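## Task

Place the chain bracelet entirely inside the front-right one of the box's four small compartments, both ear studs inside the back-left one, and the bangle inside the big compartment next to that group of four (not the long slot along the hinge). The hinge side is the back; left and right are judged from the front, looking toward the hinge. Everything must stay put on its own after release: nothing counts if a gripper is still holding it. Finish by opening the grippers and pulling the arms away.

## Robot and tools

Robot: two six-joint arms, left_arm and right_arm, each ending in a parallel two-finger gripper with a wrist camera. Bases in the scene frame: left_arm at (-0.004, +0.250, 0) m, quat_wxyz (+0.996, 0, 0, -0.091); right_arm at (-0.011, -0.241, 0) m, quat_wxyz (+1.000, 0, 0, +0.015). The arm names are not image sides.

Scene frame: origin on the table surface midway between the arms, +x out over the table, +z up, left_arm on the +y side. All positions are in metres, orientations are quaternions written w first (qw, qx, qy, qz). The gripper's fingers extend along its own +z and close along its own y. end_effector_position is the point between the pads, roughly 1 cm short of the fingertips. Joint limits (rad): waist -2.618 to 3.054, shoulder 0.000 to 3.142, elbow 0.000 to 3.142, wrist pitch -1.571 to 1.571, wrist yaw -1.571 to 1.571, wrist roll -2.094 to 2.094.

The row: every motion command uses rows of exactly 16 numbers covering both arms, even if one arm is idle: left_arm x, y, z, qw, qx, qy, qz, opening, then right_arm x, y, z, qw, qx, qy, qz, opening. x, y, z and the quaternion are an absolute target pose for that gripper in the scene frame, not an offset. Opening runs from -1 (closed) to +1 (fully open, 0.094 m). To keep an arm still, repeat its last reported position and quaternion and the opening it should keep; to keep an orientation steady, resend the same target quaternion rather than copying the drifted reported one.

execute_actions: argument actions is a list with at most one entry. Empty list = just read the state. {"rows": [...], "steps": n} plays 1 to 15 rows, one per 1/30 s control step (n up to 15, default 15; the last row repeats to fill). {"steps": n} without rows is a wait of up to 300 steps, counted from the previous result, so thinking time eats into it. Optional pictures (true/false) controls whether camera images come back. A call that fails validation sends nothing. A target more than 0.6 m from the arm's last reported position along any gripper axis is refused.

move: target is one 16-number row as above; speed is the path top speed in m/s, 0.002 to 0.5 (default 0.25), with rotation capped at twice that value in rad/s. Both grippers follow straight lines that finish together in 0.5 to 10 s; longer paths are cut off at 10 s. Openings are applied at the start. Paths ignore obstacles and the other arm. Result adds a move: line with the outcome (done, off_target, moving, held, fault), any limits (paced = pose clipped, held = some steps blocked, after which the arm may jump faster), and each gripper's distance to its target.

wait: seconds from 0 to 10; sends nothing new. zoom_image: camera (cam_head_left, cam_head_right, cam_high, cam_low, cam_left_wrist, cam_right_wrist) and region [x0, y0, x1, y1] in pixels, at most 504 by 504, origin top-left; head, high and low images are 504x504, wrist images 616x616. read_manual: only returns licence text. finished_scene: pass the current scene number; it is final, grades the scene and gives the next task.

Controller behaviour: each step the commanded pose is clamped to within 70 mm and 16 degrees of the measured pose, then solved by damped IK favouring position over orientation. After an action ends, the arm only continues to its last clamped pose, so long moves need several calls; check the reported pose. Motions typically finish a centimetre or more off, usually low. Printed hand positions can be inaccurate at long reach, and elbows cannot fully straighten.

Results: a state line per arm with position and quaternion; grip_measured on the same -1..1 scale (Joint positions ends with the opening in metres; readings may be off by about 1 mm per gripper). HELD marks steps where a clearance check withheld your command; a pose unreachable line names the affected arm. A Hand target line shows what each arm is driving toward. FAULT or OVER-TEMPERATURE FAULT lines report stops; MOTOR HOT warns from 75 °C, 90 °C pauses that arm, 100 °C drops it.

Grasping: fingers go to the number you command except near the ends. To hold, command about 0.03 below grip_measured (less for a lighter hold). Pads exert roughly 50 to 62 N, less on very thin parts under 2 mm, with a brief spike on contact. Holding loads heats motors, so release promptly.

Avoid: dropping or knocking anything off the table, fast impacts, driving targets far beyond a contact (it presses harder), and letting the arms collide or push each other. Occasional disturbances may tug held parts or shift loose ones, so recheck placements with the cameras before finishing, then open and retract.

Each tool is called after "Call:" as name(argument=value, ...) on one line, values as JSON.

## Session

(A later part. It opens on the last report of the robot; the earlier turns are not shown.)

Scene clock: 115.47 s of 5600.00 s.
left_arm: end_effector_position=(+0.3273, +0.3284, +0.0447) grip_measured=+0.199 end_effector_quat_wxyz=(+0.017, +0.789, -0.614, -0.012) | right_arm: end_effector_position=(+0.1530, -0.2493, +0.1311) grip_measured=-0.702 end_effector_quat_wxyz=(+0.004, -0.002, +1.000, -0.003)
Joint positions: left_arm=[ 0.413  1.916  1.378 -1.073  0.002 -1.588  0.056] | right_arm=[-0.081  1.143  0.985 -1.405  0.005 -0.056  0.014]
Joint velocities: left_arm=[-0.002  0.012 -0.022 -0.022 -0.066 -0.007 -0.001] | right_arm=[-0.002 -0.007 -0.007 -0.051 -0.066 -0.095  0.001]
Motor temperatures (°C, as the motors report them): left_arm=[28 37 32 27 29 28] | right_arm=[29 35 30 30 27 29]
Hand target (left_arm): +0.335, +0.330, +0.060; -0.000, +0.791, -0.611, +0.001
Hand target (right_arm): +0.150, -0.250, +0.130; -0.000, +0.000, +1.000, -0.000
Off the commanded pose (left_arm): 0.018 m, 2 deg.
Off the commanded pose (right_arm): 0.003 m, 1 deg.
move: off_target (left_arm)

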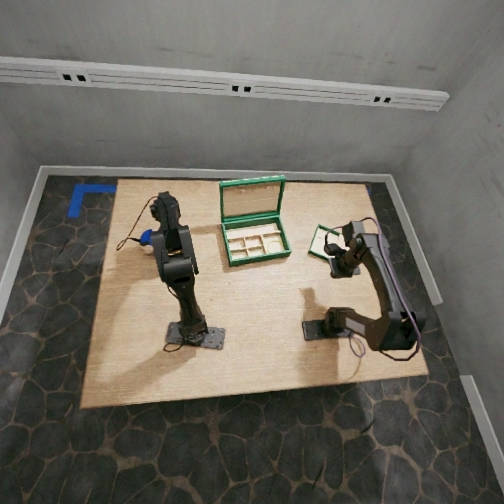

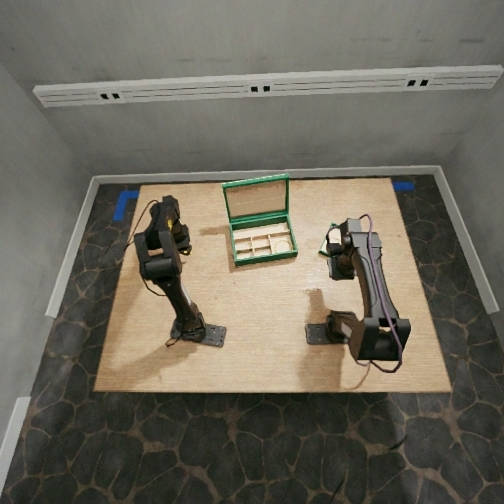

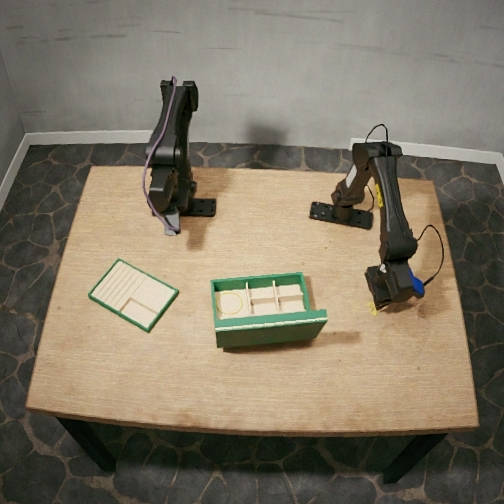

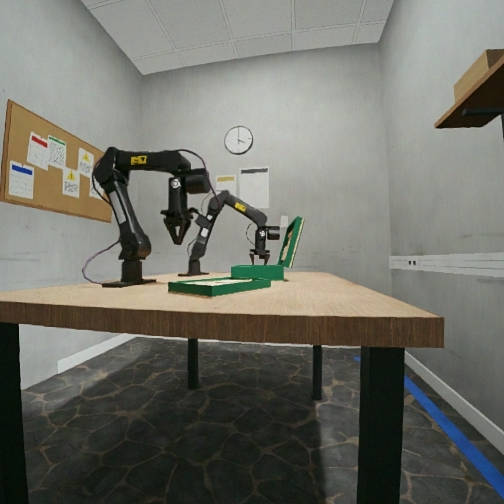

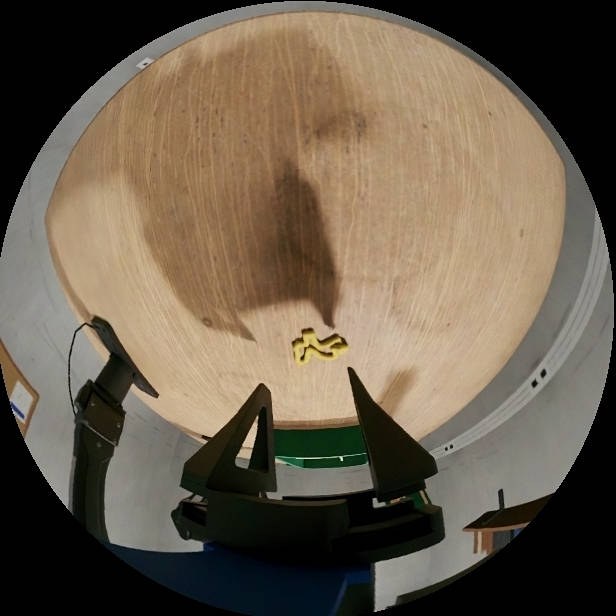

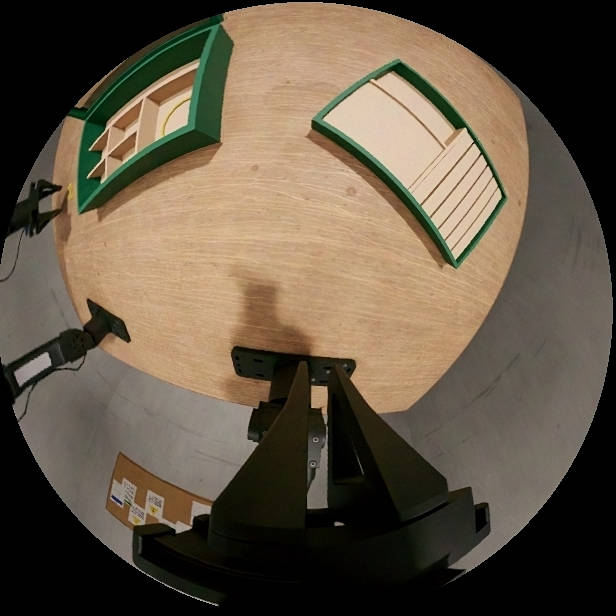

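Just try scrunching the whole bundle.

Call:
move(target=[0.338,0.326,-0.008,0,-0.79,0.61,0,0.3,0.15,-0.25,0.13,0,0,1,0,-0.7], speed=0.04)

Call:
move(target=[0.338,0.326,-0.008,0,-0.79,0.61,0,-1,0.15,-0.25,0.13,0,0,1,0,-0.7], speed=0.05)

Call:
move(target=[0.338,0.326,0.1,0,-0.79,0.61,0,-1,0.15,-0.25,0.13,0,0,1,0,-0.7], speed=0.05)

Scene clock: 118.70 s of 5600.00 s.
left_arm: end_effector_position=(+0.3393, +0.3306, +0.0127) grip_measured=+0.299 end_effector_quat_wxyz=(-0.002, +0.793, -0.609, +0.004) | right_arm: end_effector_position=(+0.1530, -0.2493, +0.1311) grip_measured=-0.702 end_effector_quat_wxyz=(+0.004, -0.003, +1.000, -0.003)
Joint positions: left_arm=[ 0.412  1.959  1.303 -0.907  0.004 -1.602  0.061] | right_arm=[-0.081  1.143  0.985 -1.405  0.005 -0.056  0.014]
Joint velocities: left_arm=[-0.007 -0.012 -0.007 -0.037  0.066 -0.007  0.002] | right_arm=[ 0.017 -0.002 -0.002  0.037  0.037 -0.037  0.   ]
Motor temperatures (°C, as the motors report them): left_arm=[28 37 33 27 29 28] | right_arm=[29 34 31 30 27 29]
Hand target (left_arm): +0.337, +0.326, -0.007; +0.001, +0.791, -0.611, -0.001
Hand target (right_arm): +0.150, -0.250, +0.130; -0.000, -0.000, +1.000, -0.000
Off the commanded pose (left_arm): 0.021 m, 1 deg.
Off the commanded pose (right_arm): 0.003 m, 1 deg.
move: off_target (left_arm)

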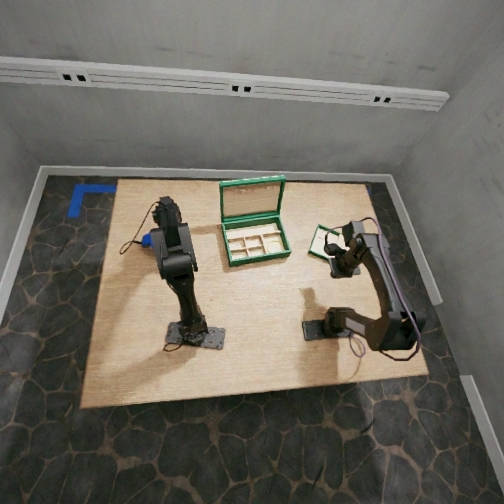

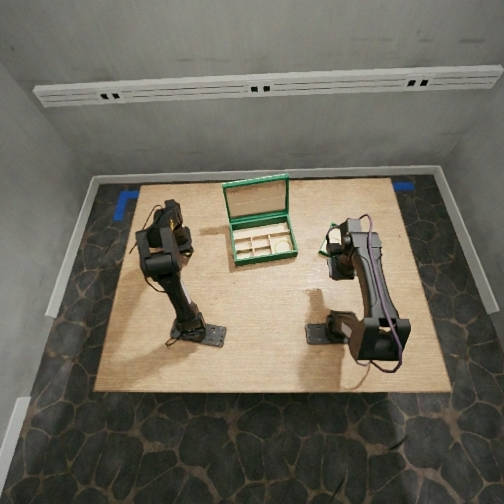

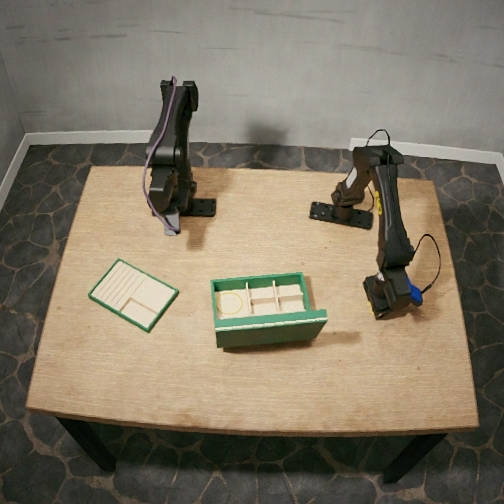

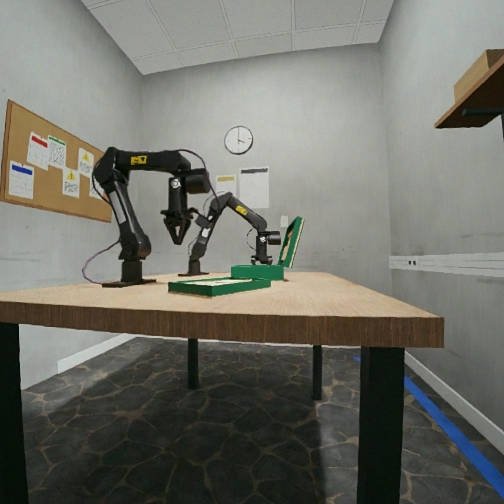

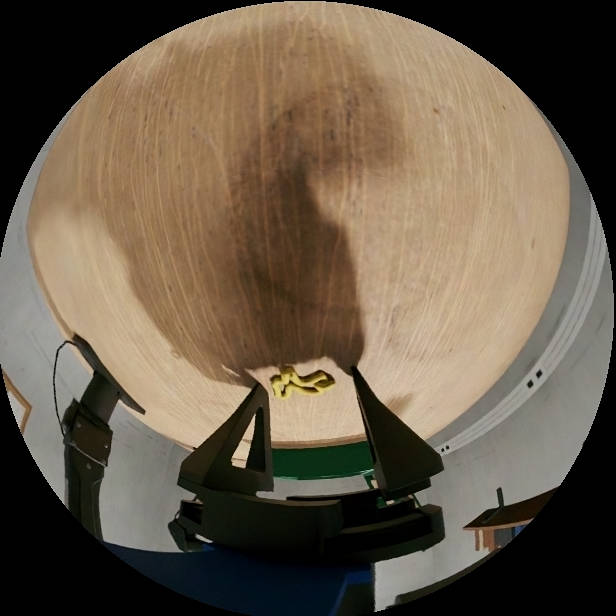

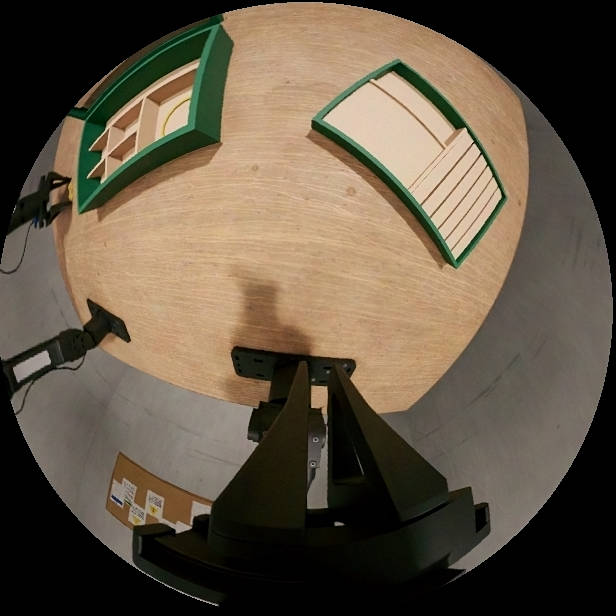

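Scene clock: 119.40 s of 5600.00 s.
left_arm: end_effector_position=(+0.3384, +0.3302, +0.0133) grip_measured=-0.855 end_effector_quat_wxyz=(-0.000, +0.793, -0.609, +0.004) | right_arm: end_effector_position=(+0.1530, -0.2493, +0.1311) grip_measured=-0.702 end_effector_quat_wxyz=(+0.004, -0.003, +1.000, -0.003)
Joint positions: left_arm=[ 0.412  1.957  1.303 -0.911  0.005 -1.602  0.007] | right_arm=[-0.081  1.143  0.985 -1.405  0.005 -0.056  0.014]
Joint velocities: left_arm=[-0.012 -0.022 -0.007  0.022 -0.051  0.007  0.   ] | right_arm=[ 0.002 -0.017 -0.002  0.007 -0.081  0.037  0.001]
Motor temperatures (°C, as the motors report them): left_arm=[28 37 33 27 29 28] | right_arm=[29 34 31 30 27 29]
Hand target (left_arm): +0.337, +0.326, -0.007; +0.001, +0.791, -0.611, -0.000
Hand target (right_arm): +0.150, -0.250, +0.130; -0.000, -0.000, +1.000, -0.000
Off the commanded pose (left_arm): 0.022 m, 1 deg.
Off the commanded pose (right_arm): 0.003 m, 1 deg.
move: off_target (left_arm)

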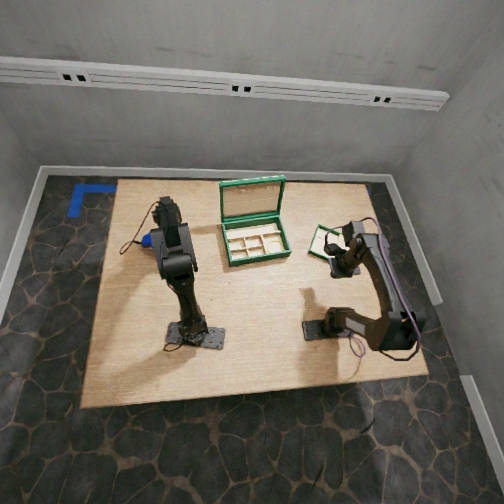

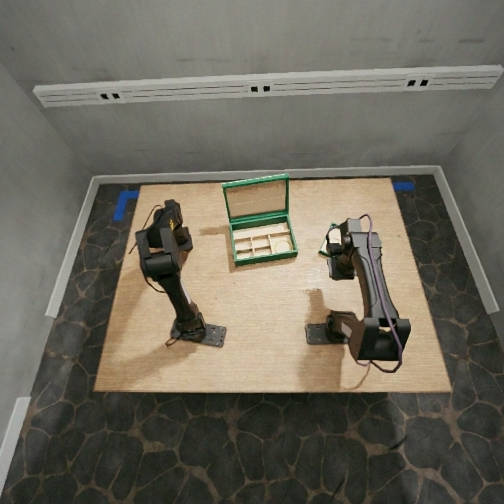

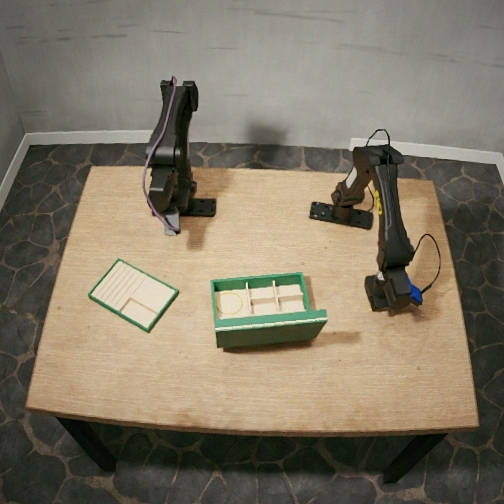

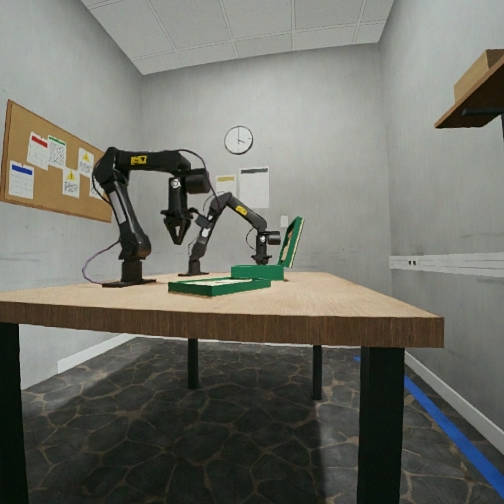

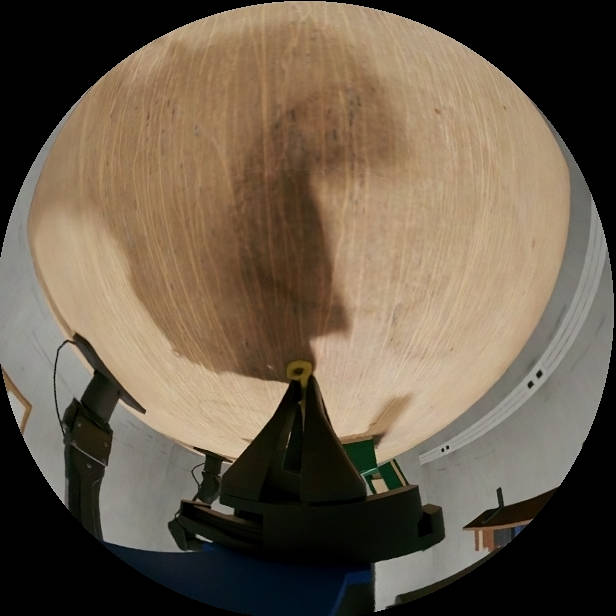

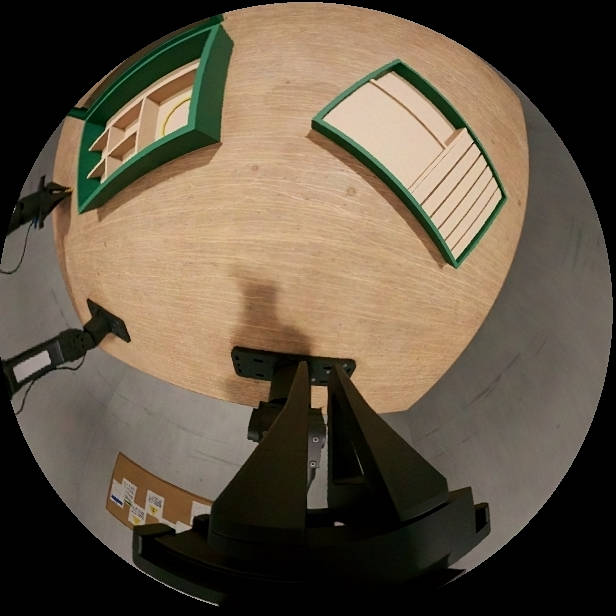

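Scene clock: 121.60 s of 5600.00 s.
left_arm: end_effector_position=(+0.3294, +0.3274, +0.0821) grip_measured=-0.881 end_effector_quat_wxyz=(+0.021, +0.793, -0.609, -0.012) | right_arm: end_effector_position=(+0.1530, -0.2493, +0.1311) grip_measured=-0.702 end_effector_quat_wxyz=(+0.004, -0.003, +1.000, -0.003)
Joint positions: left_arm=[ 0.412  1.898  1.505 -1.226  0.009 -1.602  0.006] | right_arm=[-0.081  1.143  0.985 -1.405  0.005 -0.056  0.014]
Joint velocities: left_arm=[ 0.002 -0.017  0.002 -0.007  0.022 -0.037 -0.   ] | right_arm=[ 0.007  0.012 -0.002  0.095  0.007 -0.081 -0.   ]
Motor temperatures (°C, as the motors report them): left_arm=[28 37 33 27 29 28] | right_arm=[29 34 31 30 27 29]
Hand target (left_arm): +0.337, +0.326, +0.100; +0.000, +0.792, -0.611, +0.000
Hand target (right_arm): +0.150, -0.250, +0.130; -0.000, -0.000, +1.000, -0.000
Off the commanded pose (left_arm): 0.020 m, 3 deg.
Off the commanded pose (right_arm): 0.003 m, 1 deg.
move: off_target (left_arm)

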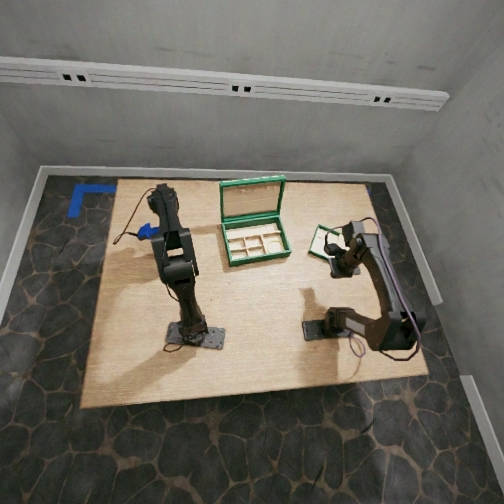

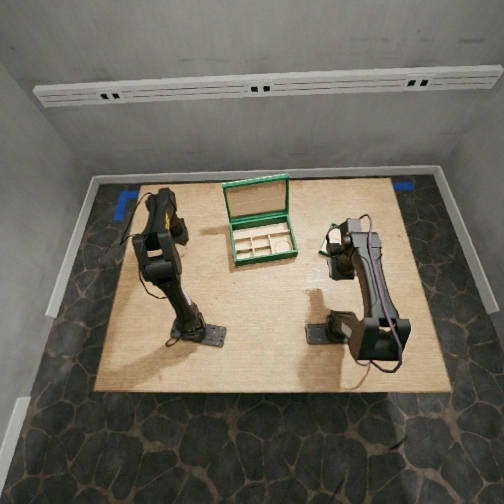

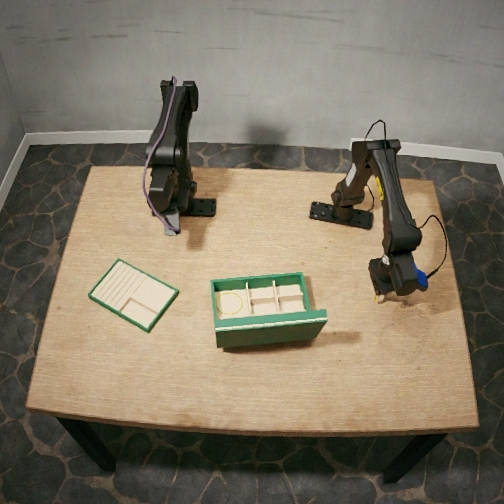

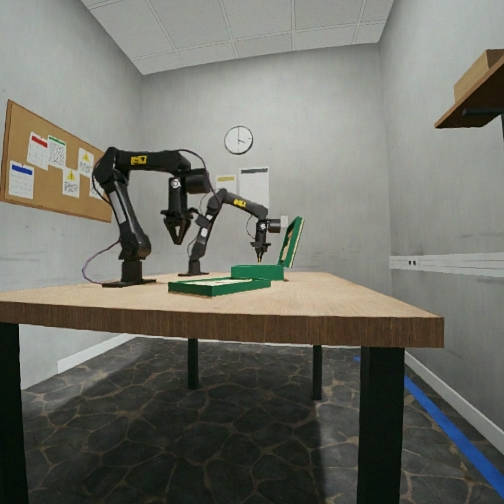

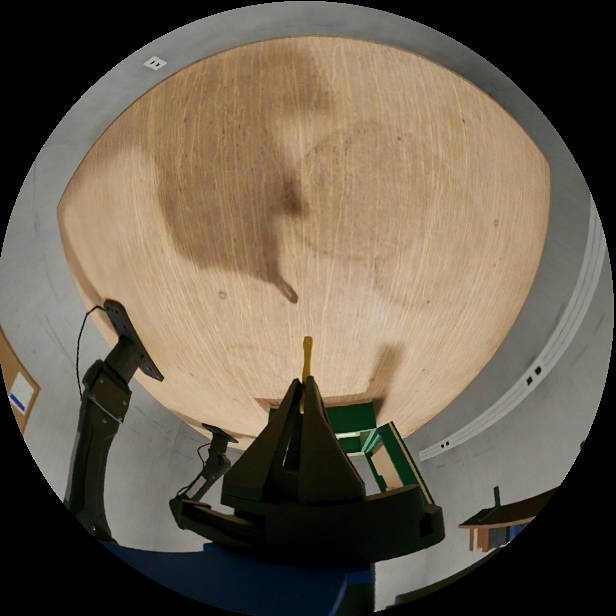

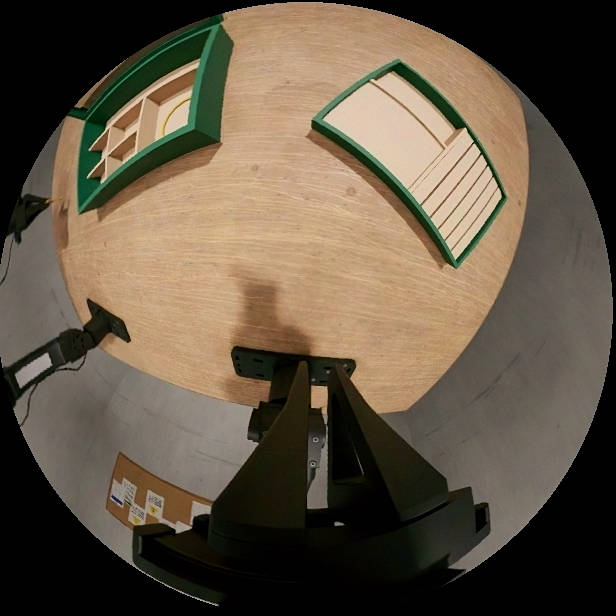

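Call:
move(target=[0.31,0.2,0.17,0,-0.79,0.61,0,-1,0.15,-0.25,0.13,0,0,1,0,-0.7], speed=0.15)

Call:
move(target=[0.305,0.03,0.16,0,0,1,0,-1,0.15,-0.25,0.13,0,0,1,0,-0.7], speed=0.15)

Scene clock: 125.47 s of 5600.00 s.
left_arm: end_effector_position=(+0.3086, +0.1985, +0.1543) grip_measured=-0.881 end_effector_quat_wxyz=(+0.015, +0.789, -0.614, -0.012) | right_arm: end_effector_position=(+0.1530, -0.2493, +0.1311) grip_measured=-0.702 end_effector_quat_wxyz=(+0.004, -0.003, +1.000, -0.003)
Joint positions: left_arm=[ 0.024  1.779  1.641 -1.468  0.015 -1.977  0.006] | right_arm=[-0.081  1.143  0.985 -1.405  0.005 -0.056  0.014]
Joint velocities: left_arm=[-0.012 -0.002  0.002 -0.037 -0.022 -0.066  0.001] | right_arm=[ 0.017  0.012 -0.012 -0.007  0.007  0.007 -0.001]
Motor temperatures (°C, as the motors report them): left_arm=[28 37 33 27 29 28] | right_arm=[29 33 31 30 27 29]
Hand target (left_arm): +0.311, +0.200, +0.170; -0.001, +0.792, -0.611, +0.002
Hand target (right_arm): +0.150, -0.250, +0.130; -0.000, -0.000, +1.000, -0.000
Off the commanded pose (left_arm): 0.016 m, 2 deg.
Off the commanded pose (right_arm): 0.003 m, 1 deg.
move: off_target (left_arm)

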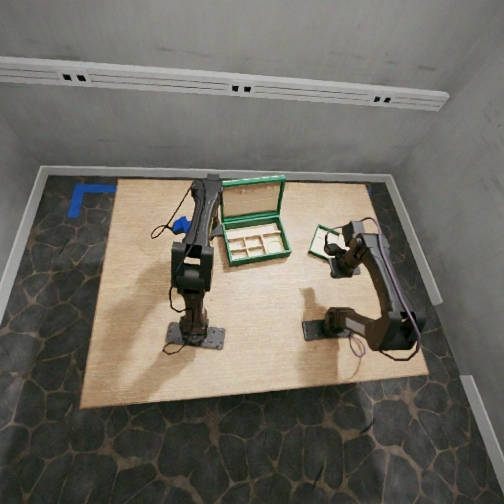

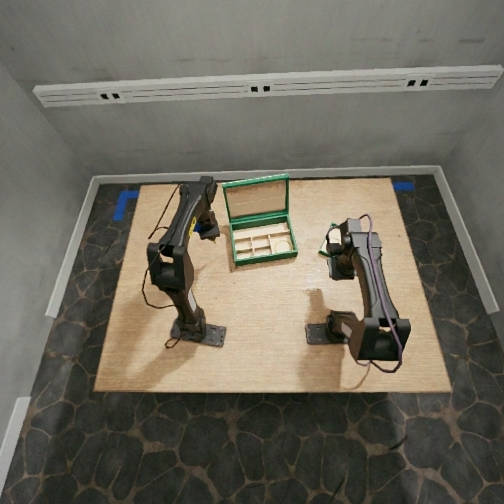

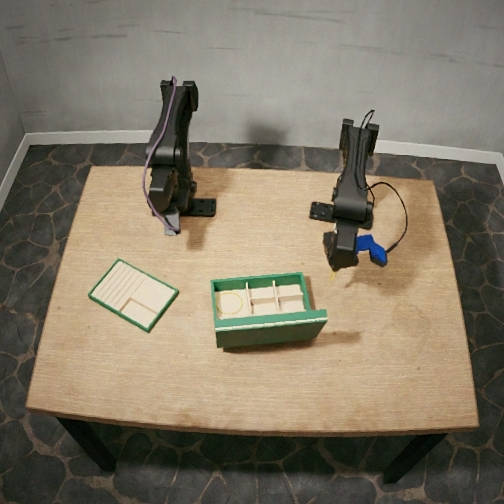

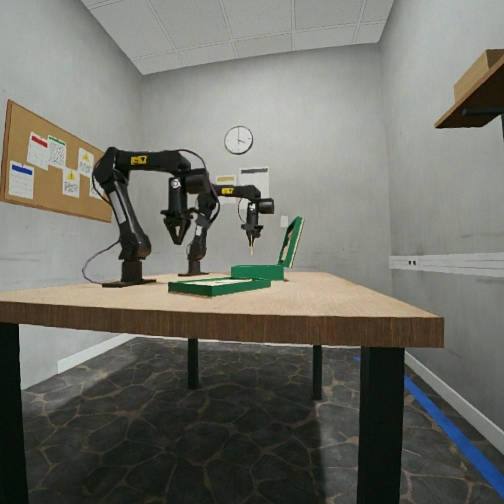

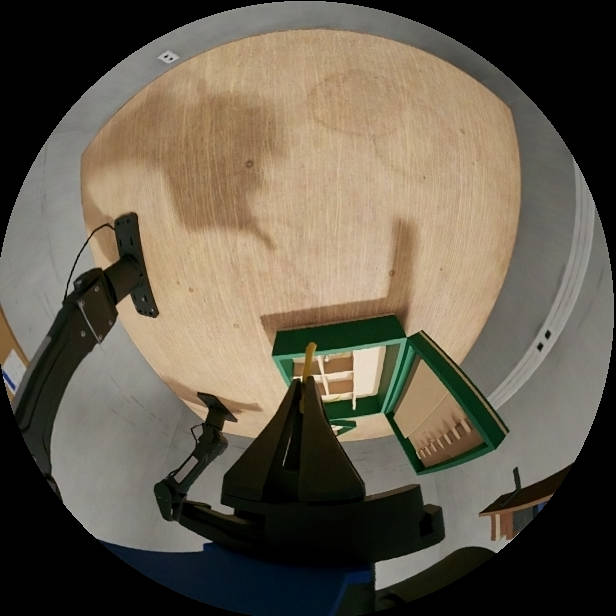

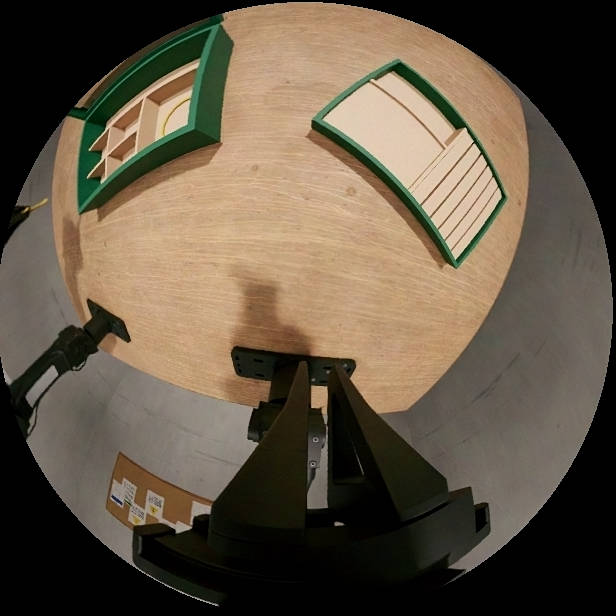

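Scene clock: 131.97 s of 5600.00 s.
left_arm: end_effector_position=(+0.3014, +0.0338, +0.1528) grip_measured=-0.881 end_effector_quat_wxyz=(-0.014, -0.010, +1.000, +0.000) | right_arm: end_effector_position=(+0.1530, -0.2493, +0.1311) grip_measured=-0.702 end_effector_quat_wxyz=(+0.004, -0.003, +1.000, -0.003)
Joint positions: left_arm=[-0.429  2.007  1.94  -1.526  0.016 -0.632  0.006] | right_arm=[-0.081  1.143  0.985 -1.405  0.005 -0.056  0.014]
Joint velocities: left_arm=[-0.012 -0.012 -0.027  0.051 -0.037  0.051  0.   ] | right_arm=[-0.012 -0.007 -0.017 -0.037 -0.007 -0.081 -0.   ]
Motor temperatures (°C, as the motors report them): left_arm=[28 37 34 27 29 28] | right_arm=[29 33 31 30 27 29]
Hand target (left_arm): +0.307, +0.030, +0.160; +0.002, -0.000, +1.000, -0.002
Hand target (right_arm): +0.150, -0.250, +0.130; -0.000, -0.000, +1.000, -0.000
Off the commanded pose (left_arm): 0.009 m, 2 deg.
Off the commanded pose (right_arm): 0.003 m, 1 deg.
move: done

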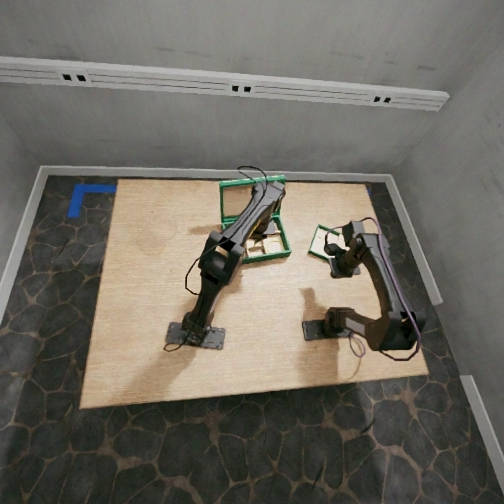

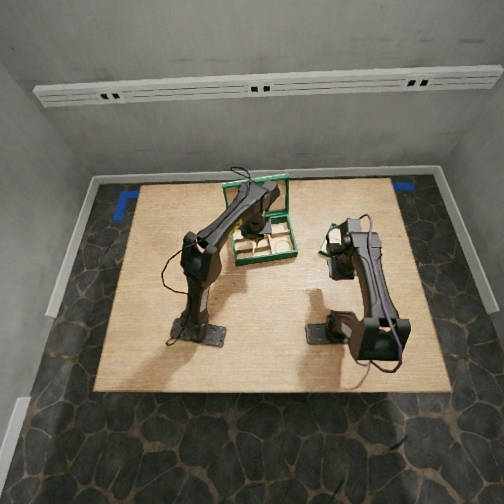

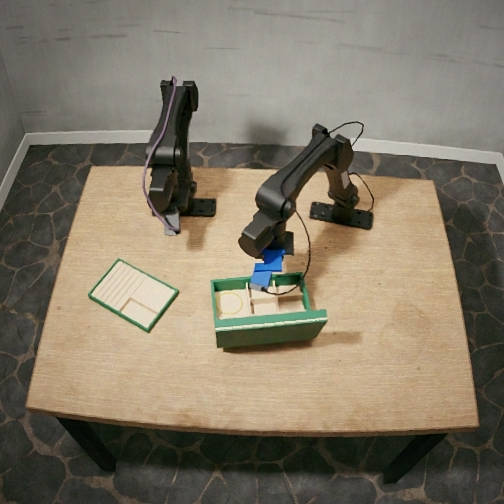

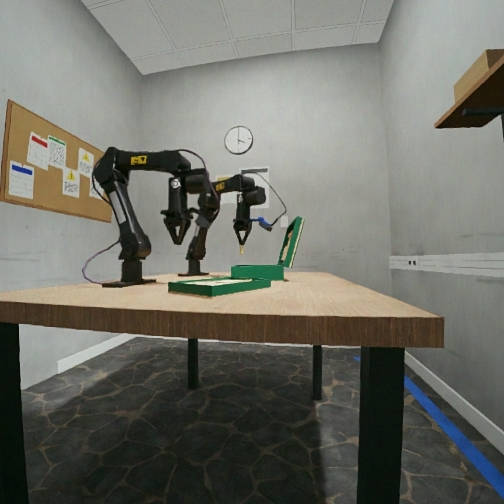

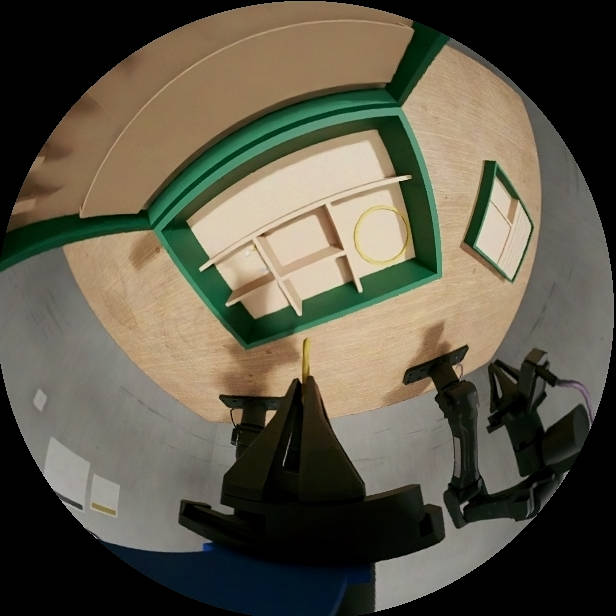

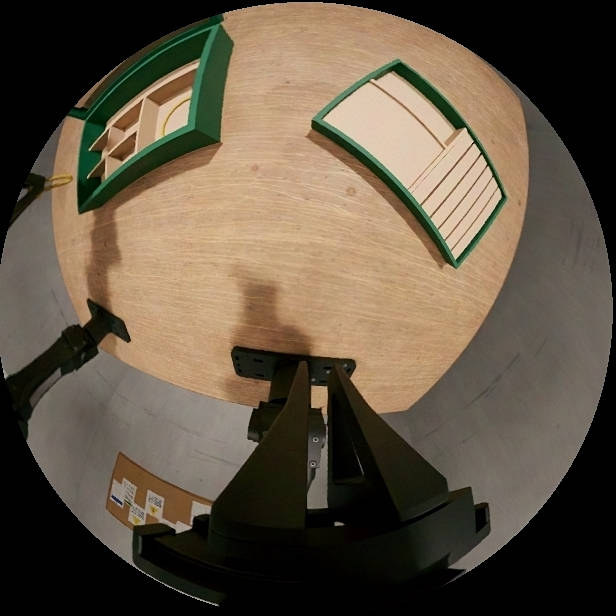

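Target is ~2 cm to the right (−y). Move and lower.

Call:
move(target=[0.31,0.012,0.11,0,0,1,0,-1,0.15,-0.25,0.13,0,0,1,0,-0.7], speed=0.08)

Scene clock: 133.70 s of 5600.00 s.
left_arm: end_effector_position=(+0.3095, +0.0132, +0.1133) grip_measured=-0.881 end_effector_quat_wxyz=(-0.007, +0.001, +1.000, -0.004) | right_arm: end_effector_position=(+0.1530, -0.2493, +0.1311) grip_measured=-0.702 end_effector_quat_wxyz=(+0.004, -0.003, +1.000, -0.003)
Joint positions: left_arm=[-0.461  2.054  1.85  -1.374  0.016 -0.641  0.006] | right_arm=[-0.081  1.143  0.985 -1.405  0.005 -0.056  0.014]
Joint velocities: left_arm=[-0.017  0.012 -0.002 -0.066 -0.037 -0.007 -0.   ] | right_arm=[ 0.002 -0.002 -0.007  0.007  0.051  0.066 -0.001]
Motor temperatures (°C, as the motors report them): left_arm=[28 37 34 27 29 28] | right_arm=[29 33 31 30 27 29]
Hand target (left_arm): +0.310, +0.012, +0.110; -0.000, +0.000, +1.000, +0.000
Hand target (right_arm): +0.150, -0.250, +0.130; -0.000, -0.000, +1.000, -0.000
Off the commanded pose (left_arm): 0.004 m, 1 deg.
Off the commanded pose (right_arm): 0.003 m, 1 deg.
move: done

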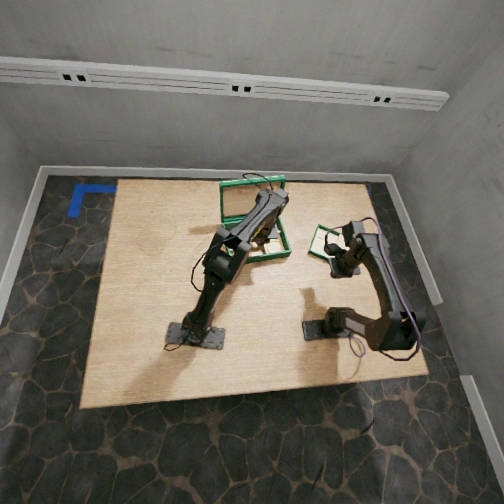

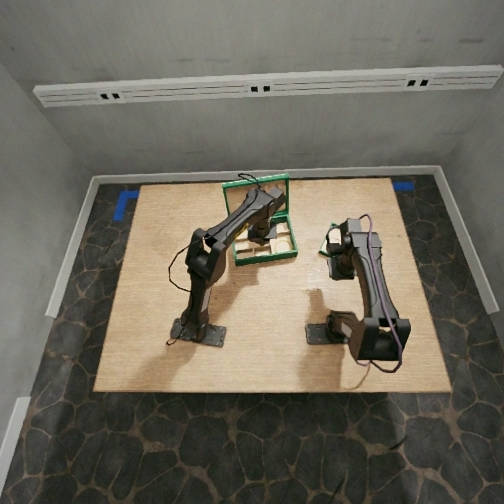

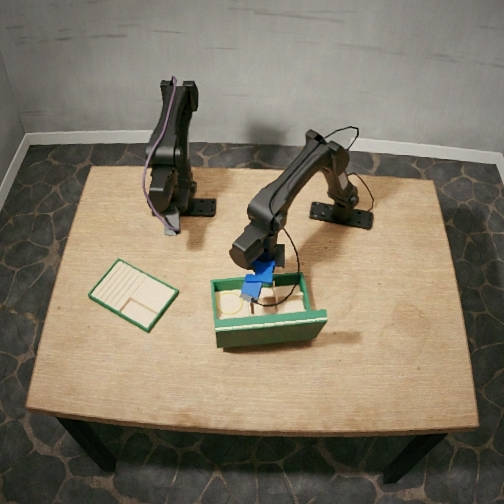

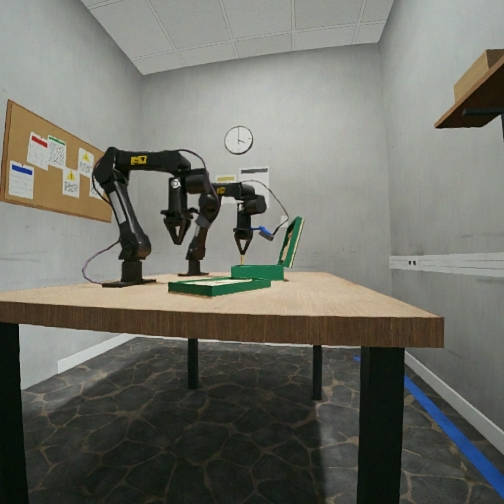

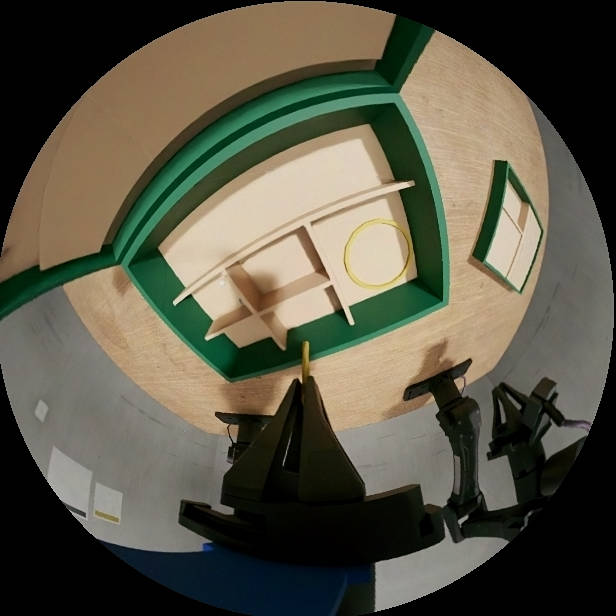

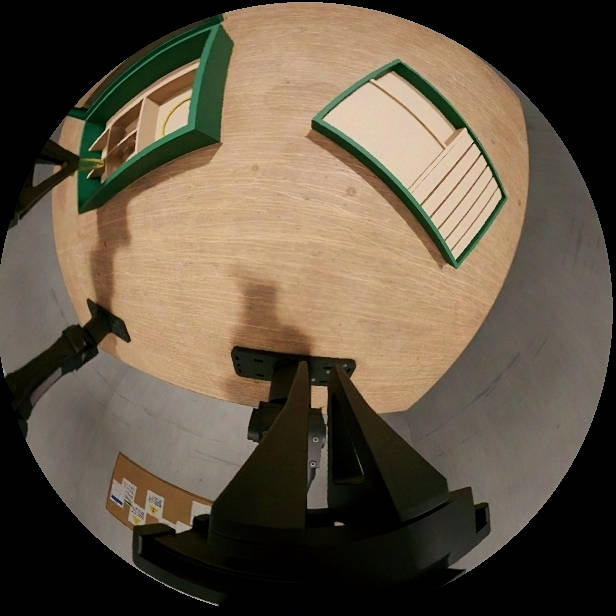

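Call:
move(target=[0.314,0.01,0.075,0,0,1,0,-1,0.15,-0.25,0.13,0,0,1,0,-0.7], speed=0.05)

Scene clock: 136.67 s of 5600.00 s.
left_arm: end_effector_position=(+0.3132, +0.0104, +0.0781) grip_measured=-0.881 end_effector_quat_wxyz=(-0.008, +0.001, +1.000, -0.004) | right_arm: end_effector_position=(+0.1530, -0.2493, +0.1311) grip_measured=-0.702 end_effector_quat_wxyz=(+0.004, -0.003, +1.000, -0.003)
Joint positions: left_arm=[-0.461  2.078  1.746 -1.246  0.016 -0.642  0.006] | right_arm=[-0.081  1.143  0.985 -1.405  0.005 -0.056  0.014]
Joint velocities: left_arm=[-0.007  0.007 -0.002 -0.007  0.007  0.007 -0.001] | right_arm=[-0.002 -0.002  0.002  0.022  0.007 -0.051 -0.001]
Motor temperatures (°C, as the motors report them): left_arm=[28 37 34 27 29 28] | right_arm=[29 32 31 30 27 29]
Hand target (left_arm): +0.314, +0.010, +0.075; -0.000, -0.000, +1.000, +0.000
Hand target (right_arm): +0.150, -0.250, +0.130; -0.000, -0.000, +1.000, -0.000
Off the commanded pose (left_arm): 0.003 m, 1 deg.
Off the commanded pose (right_arm): 0.003 m, 1 deg.
move: done

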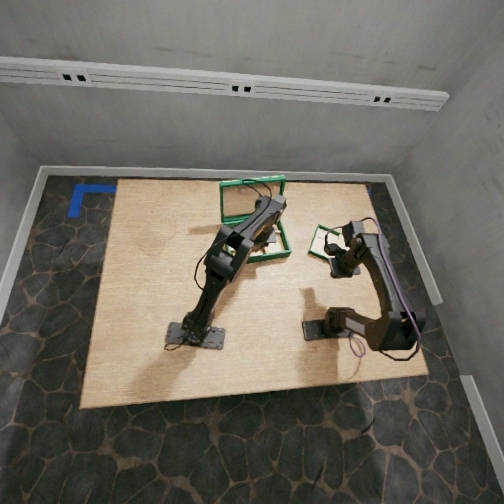

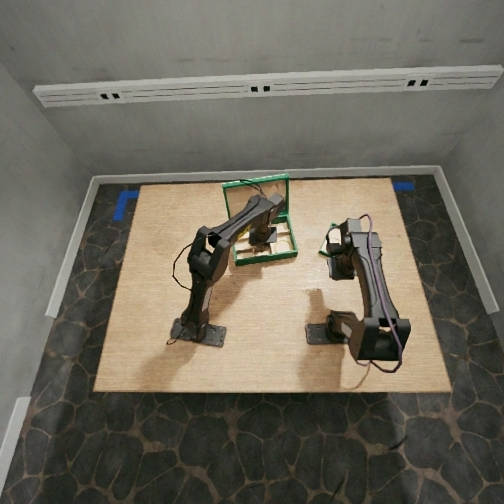

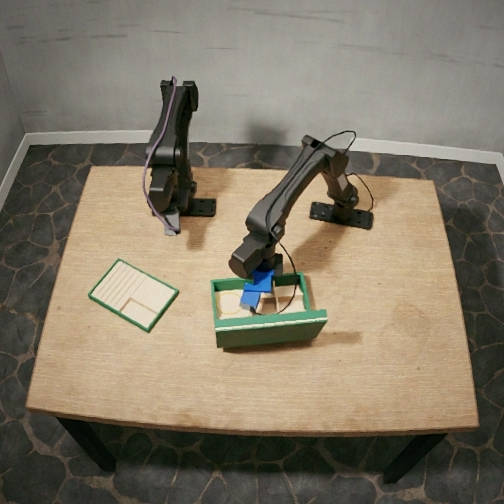

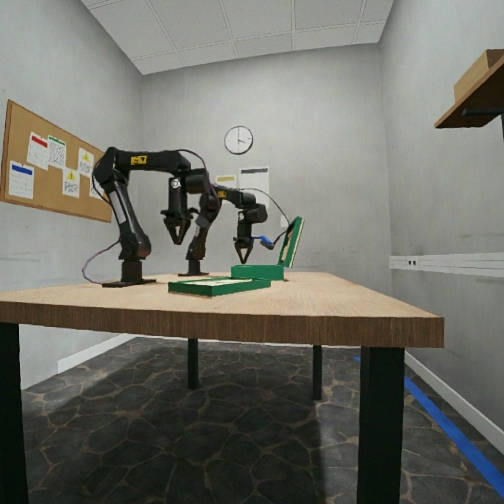

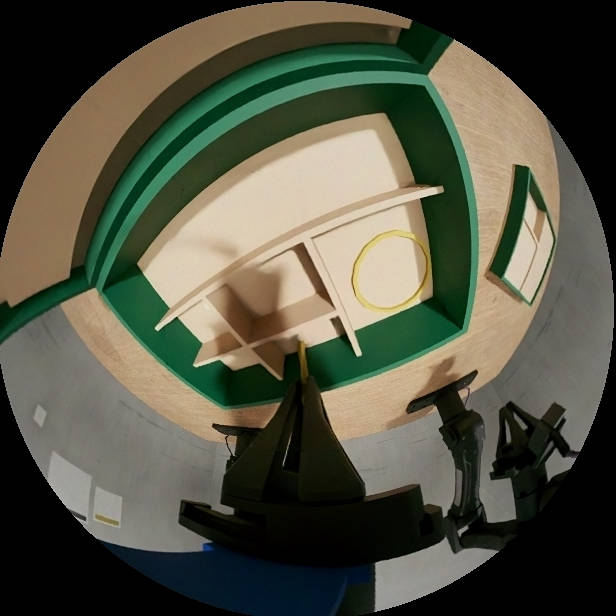

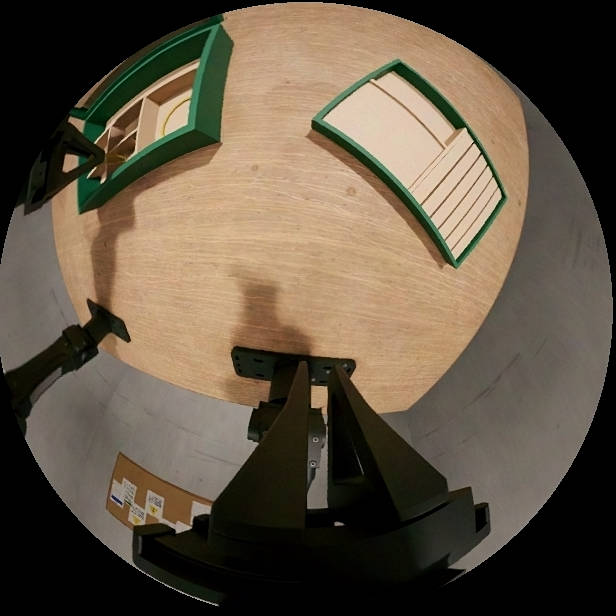

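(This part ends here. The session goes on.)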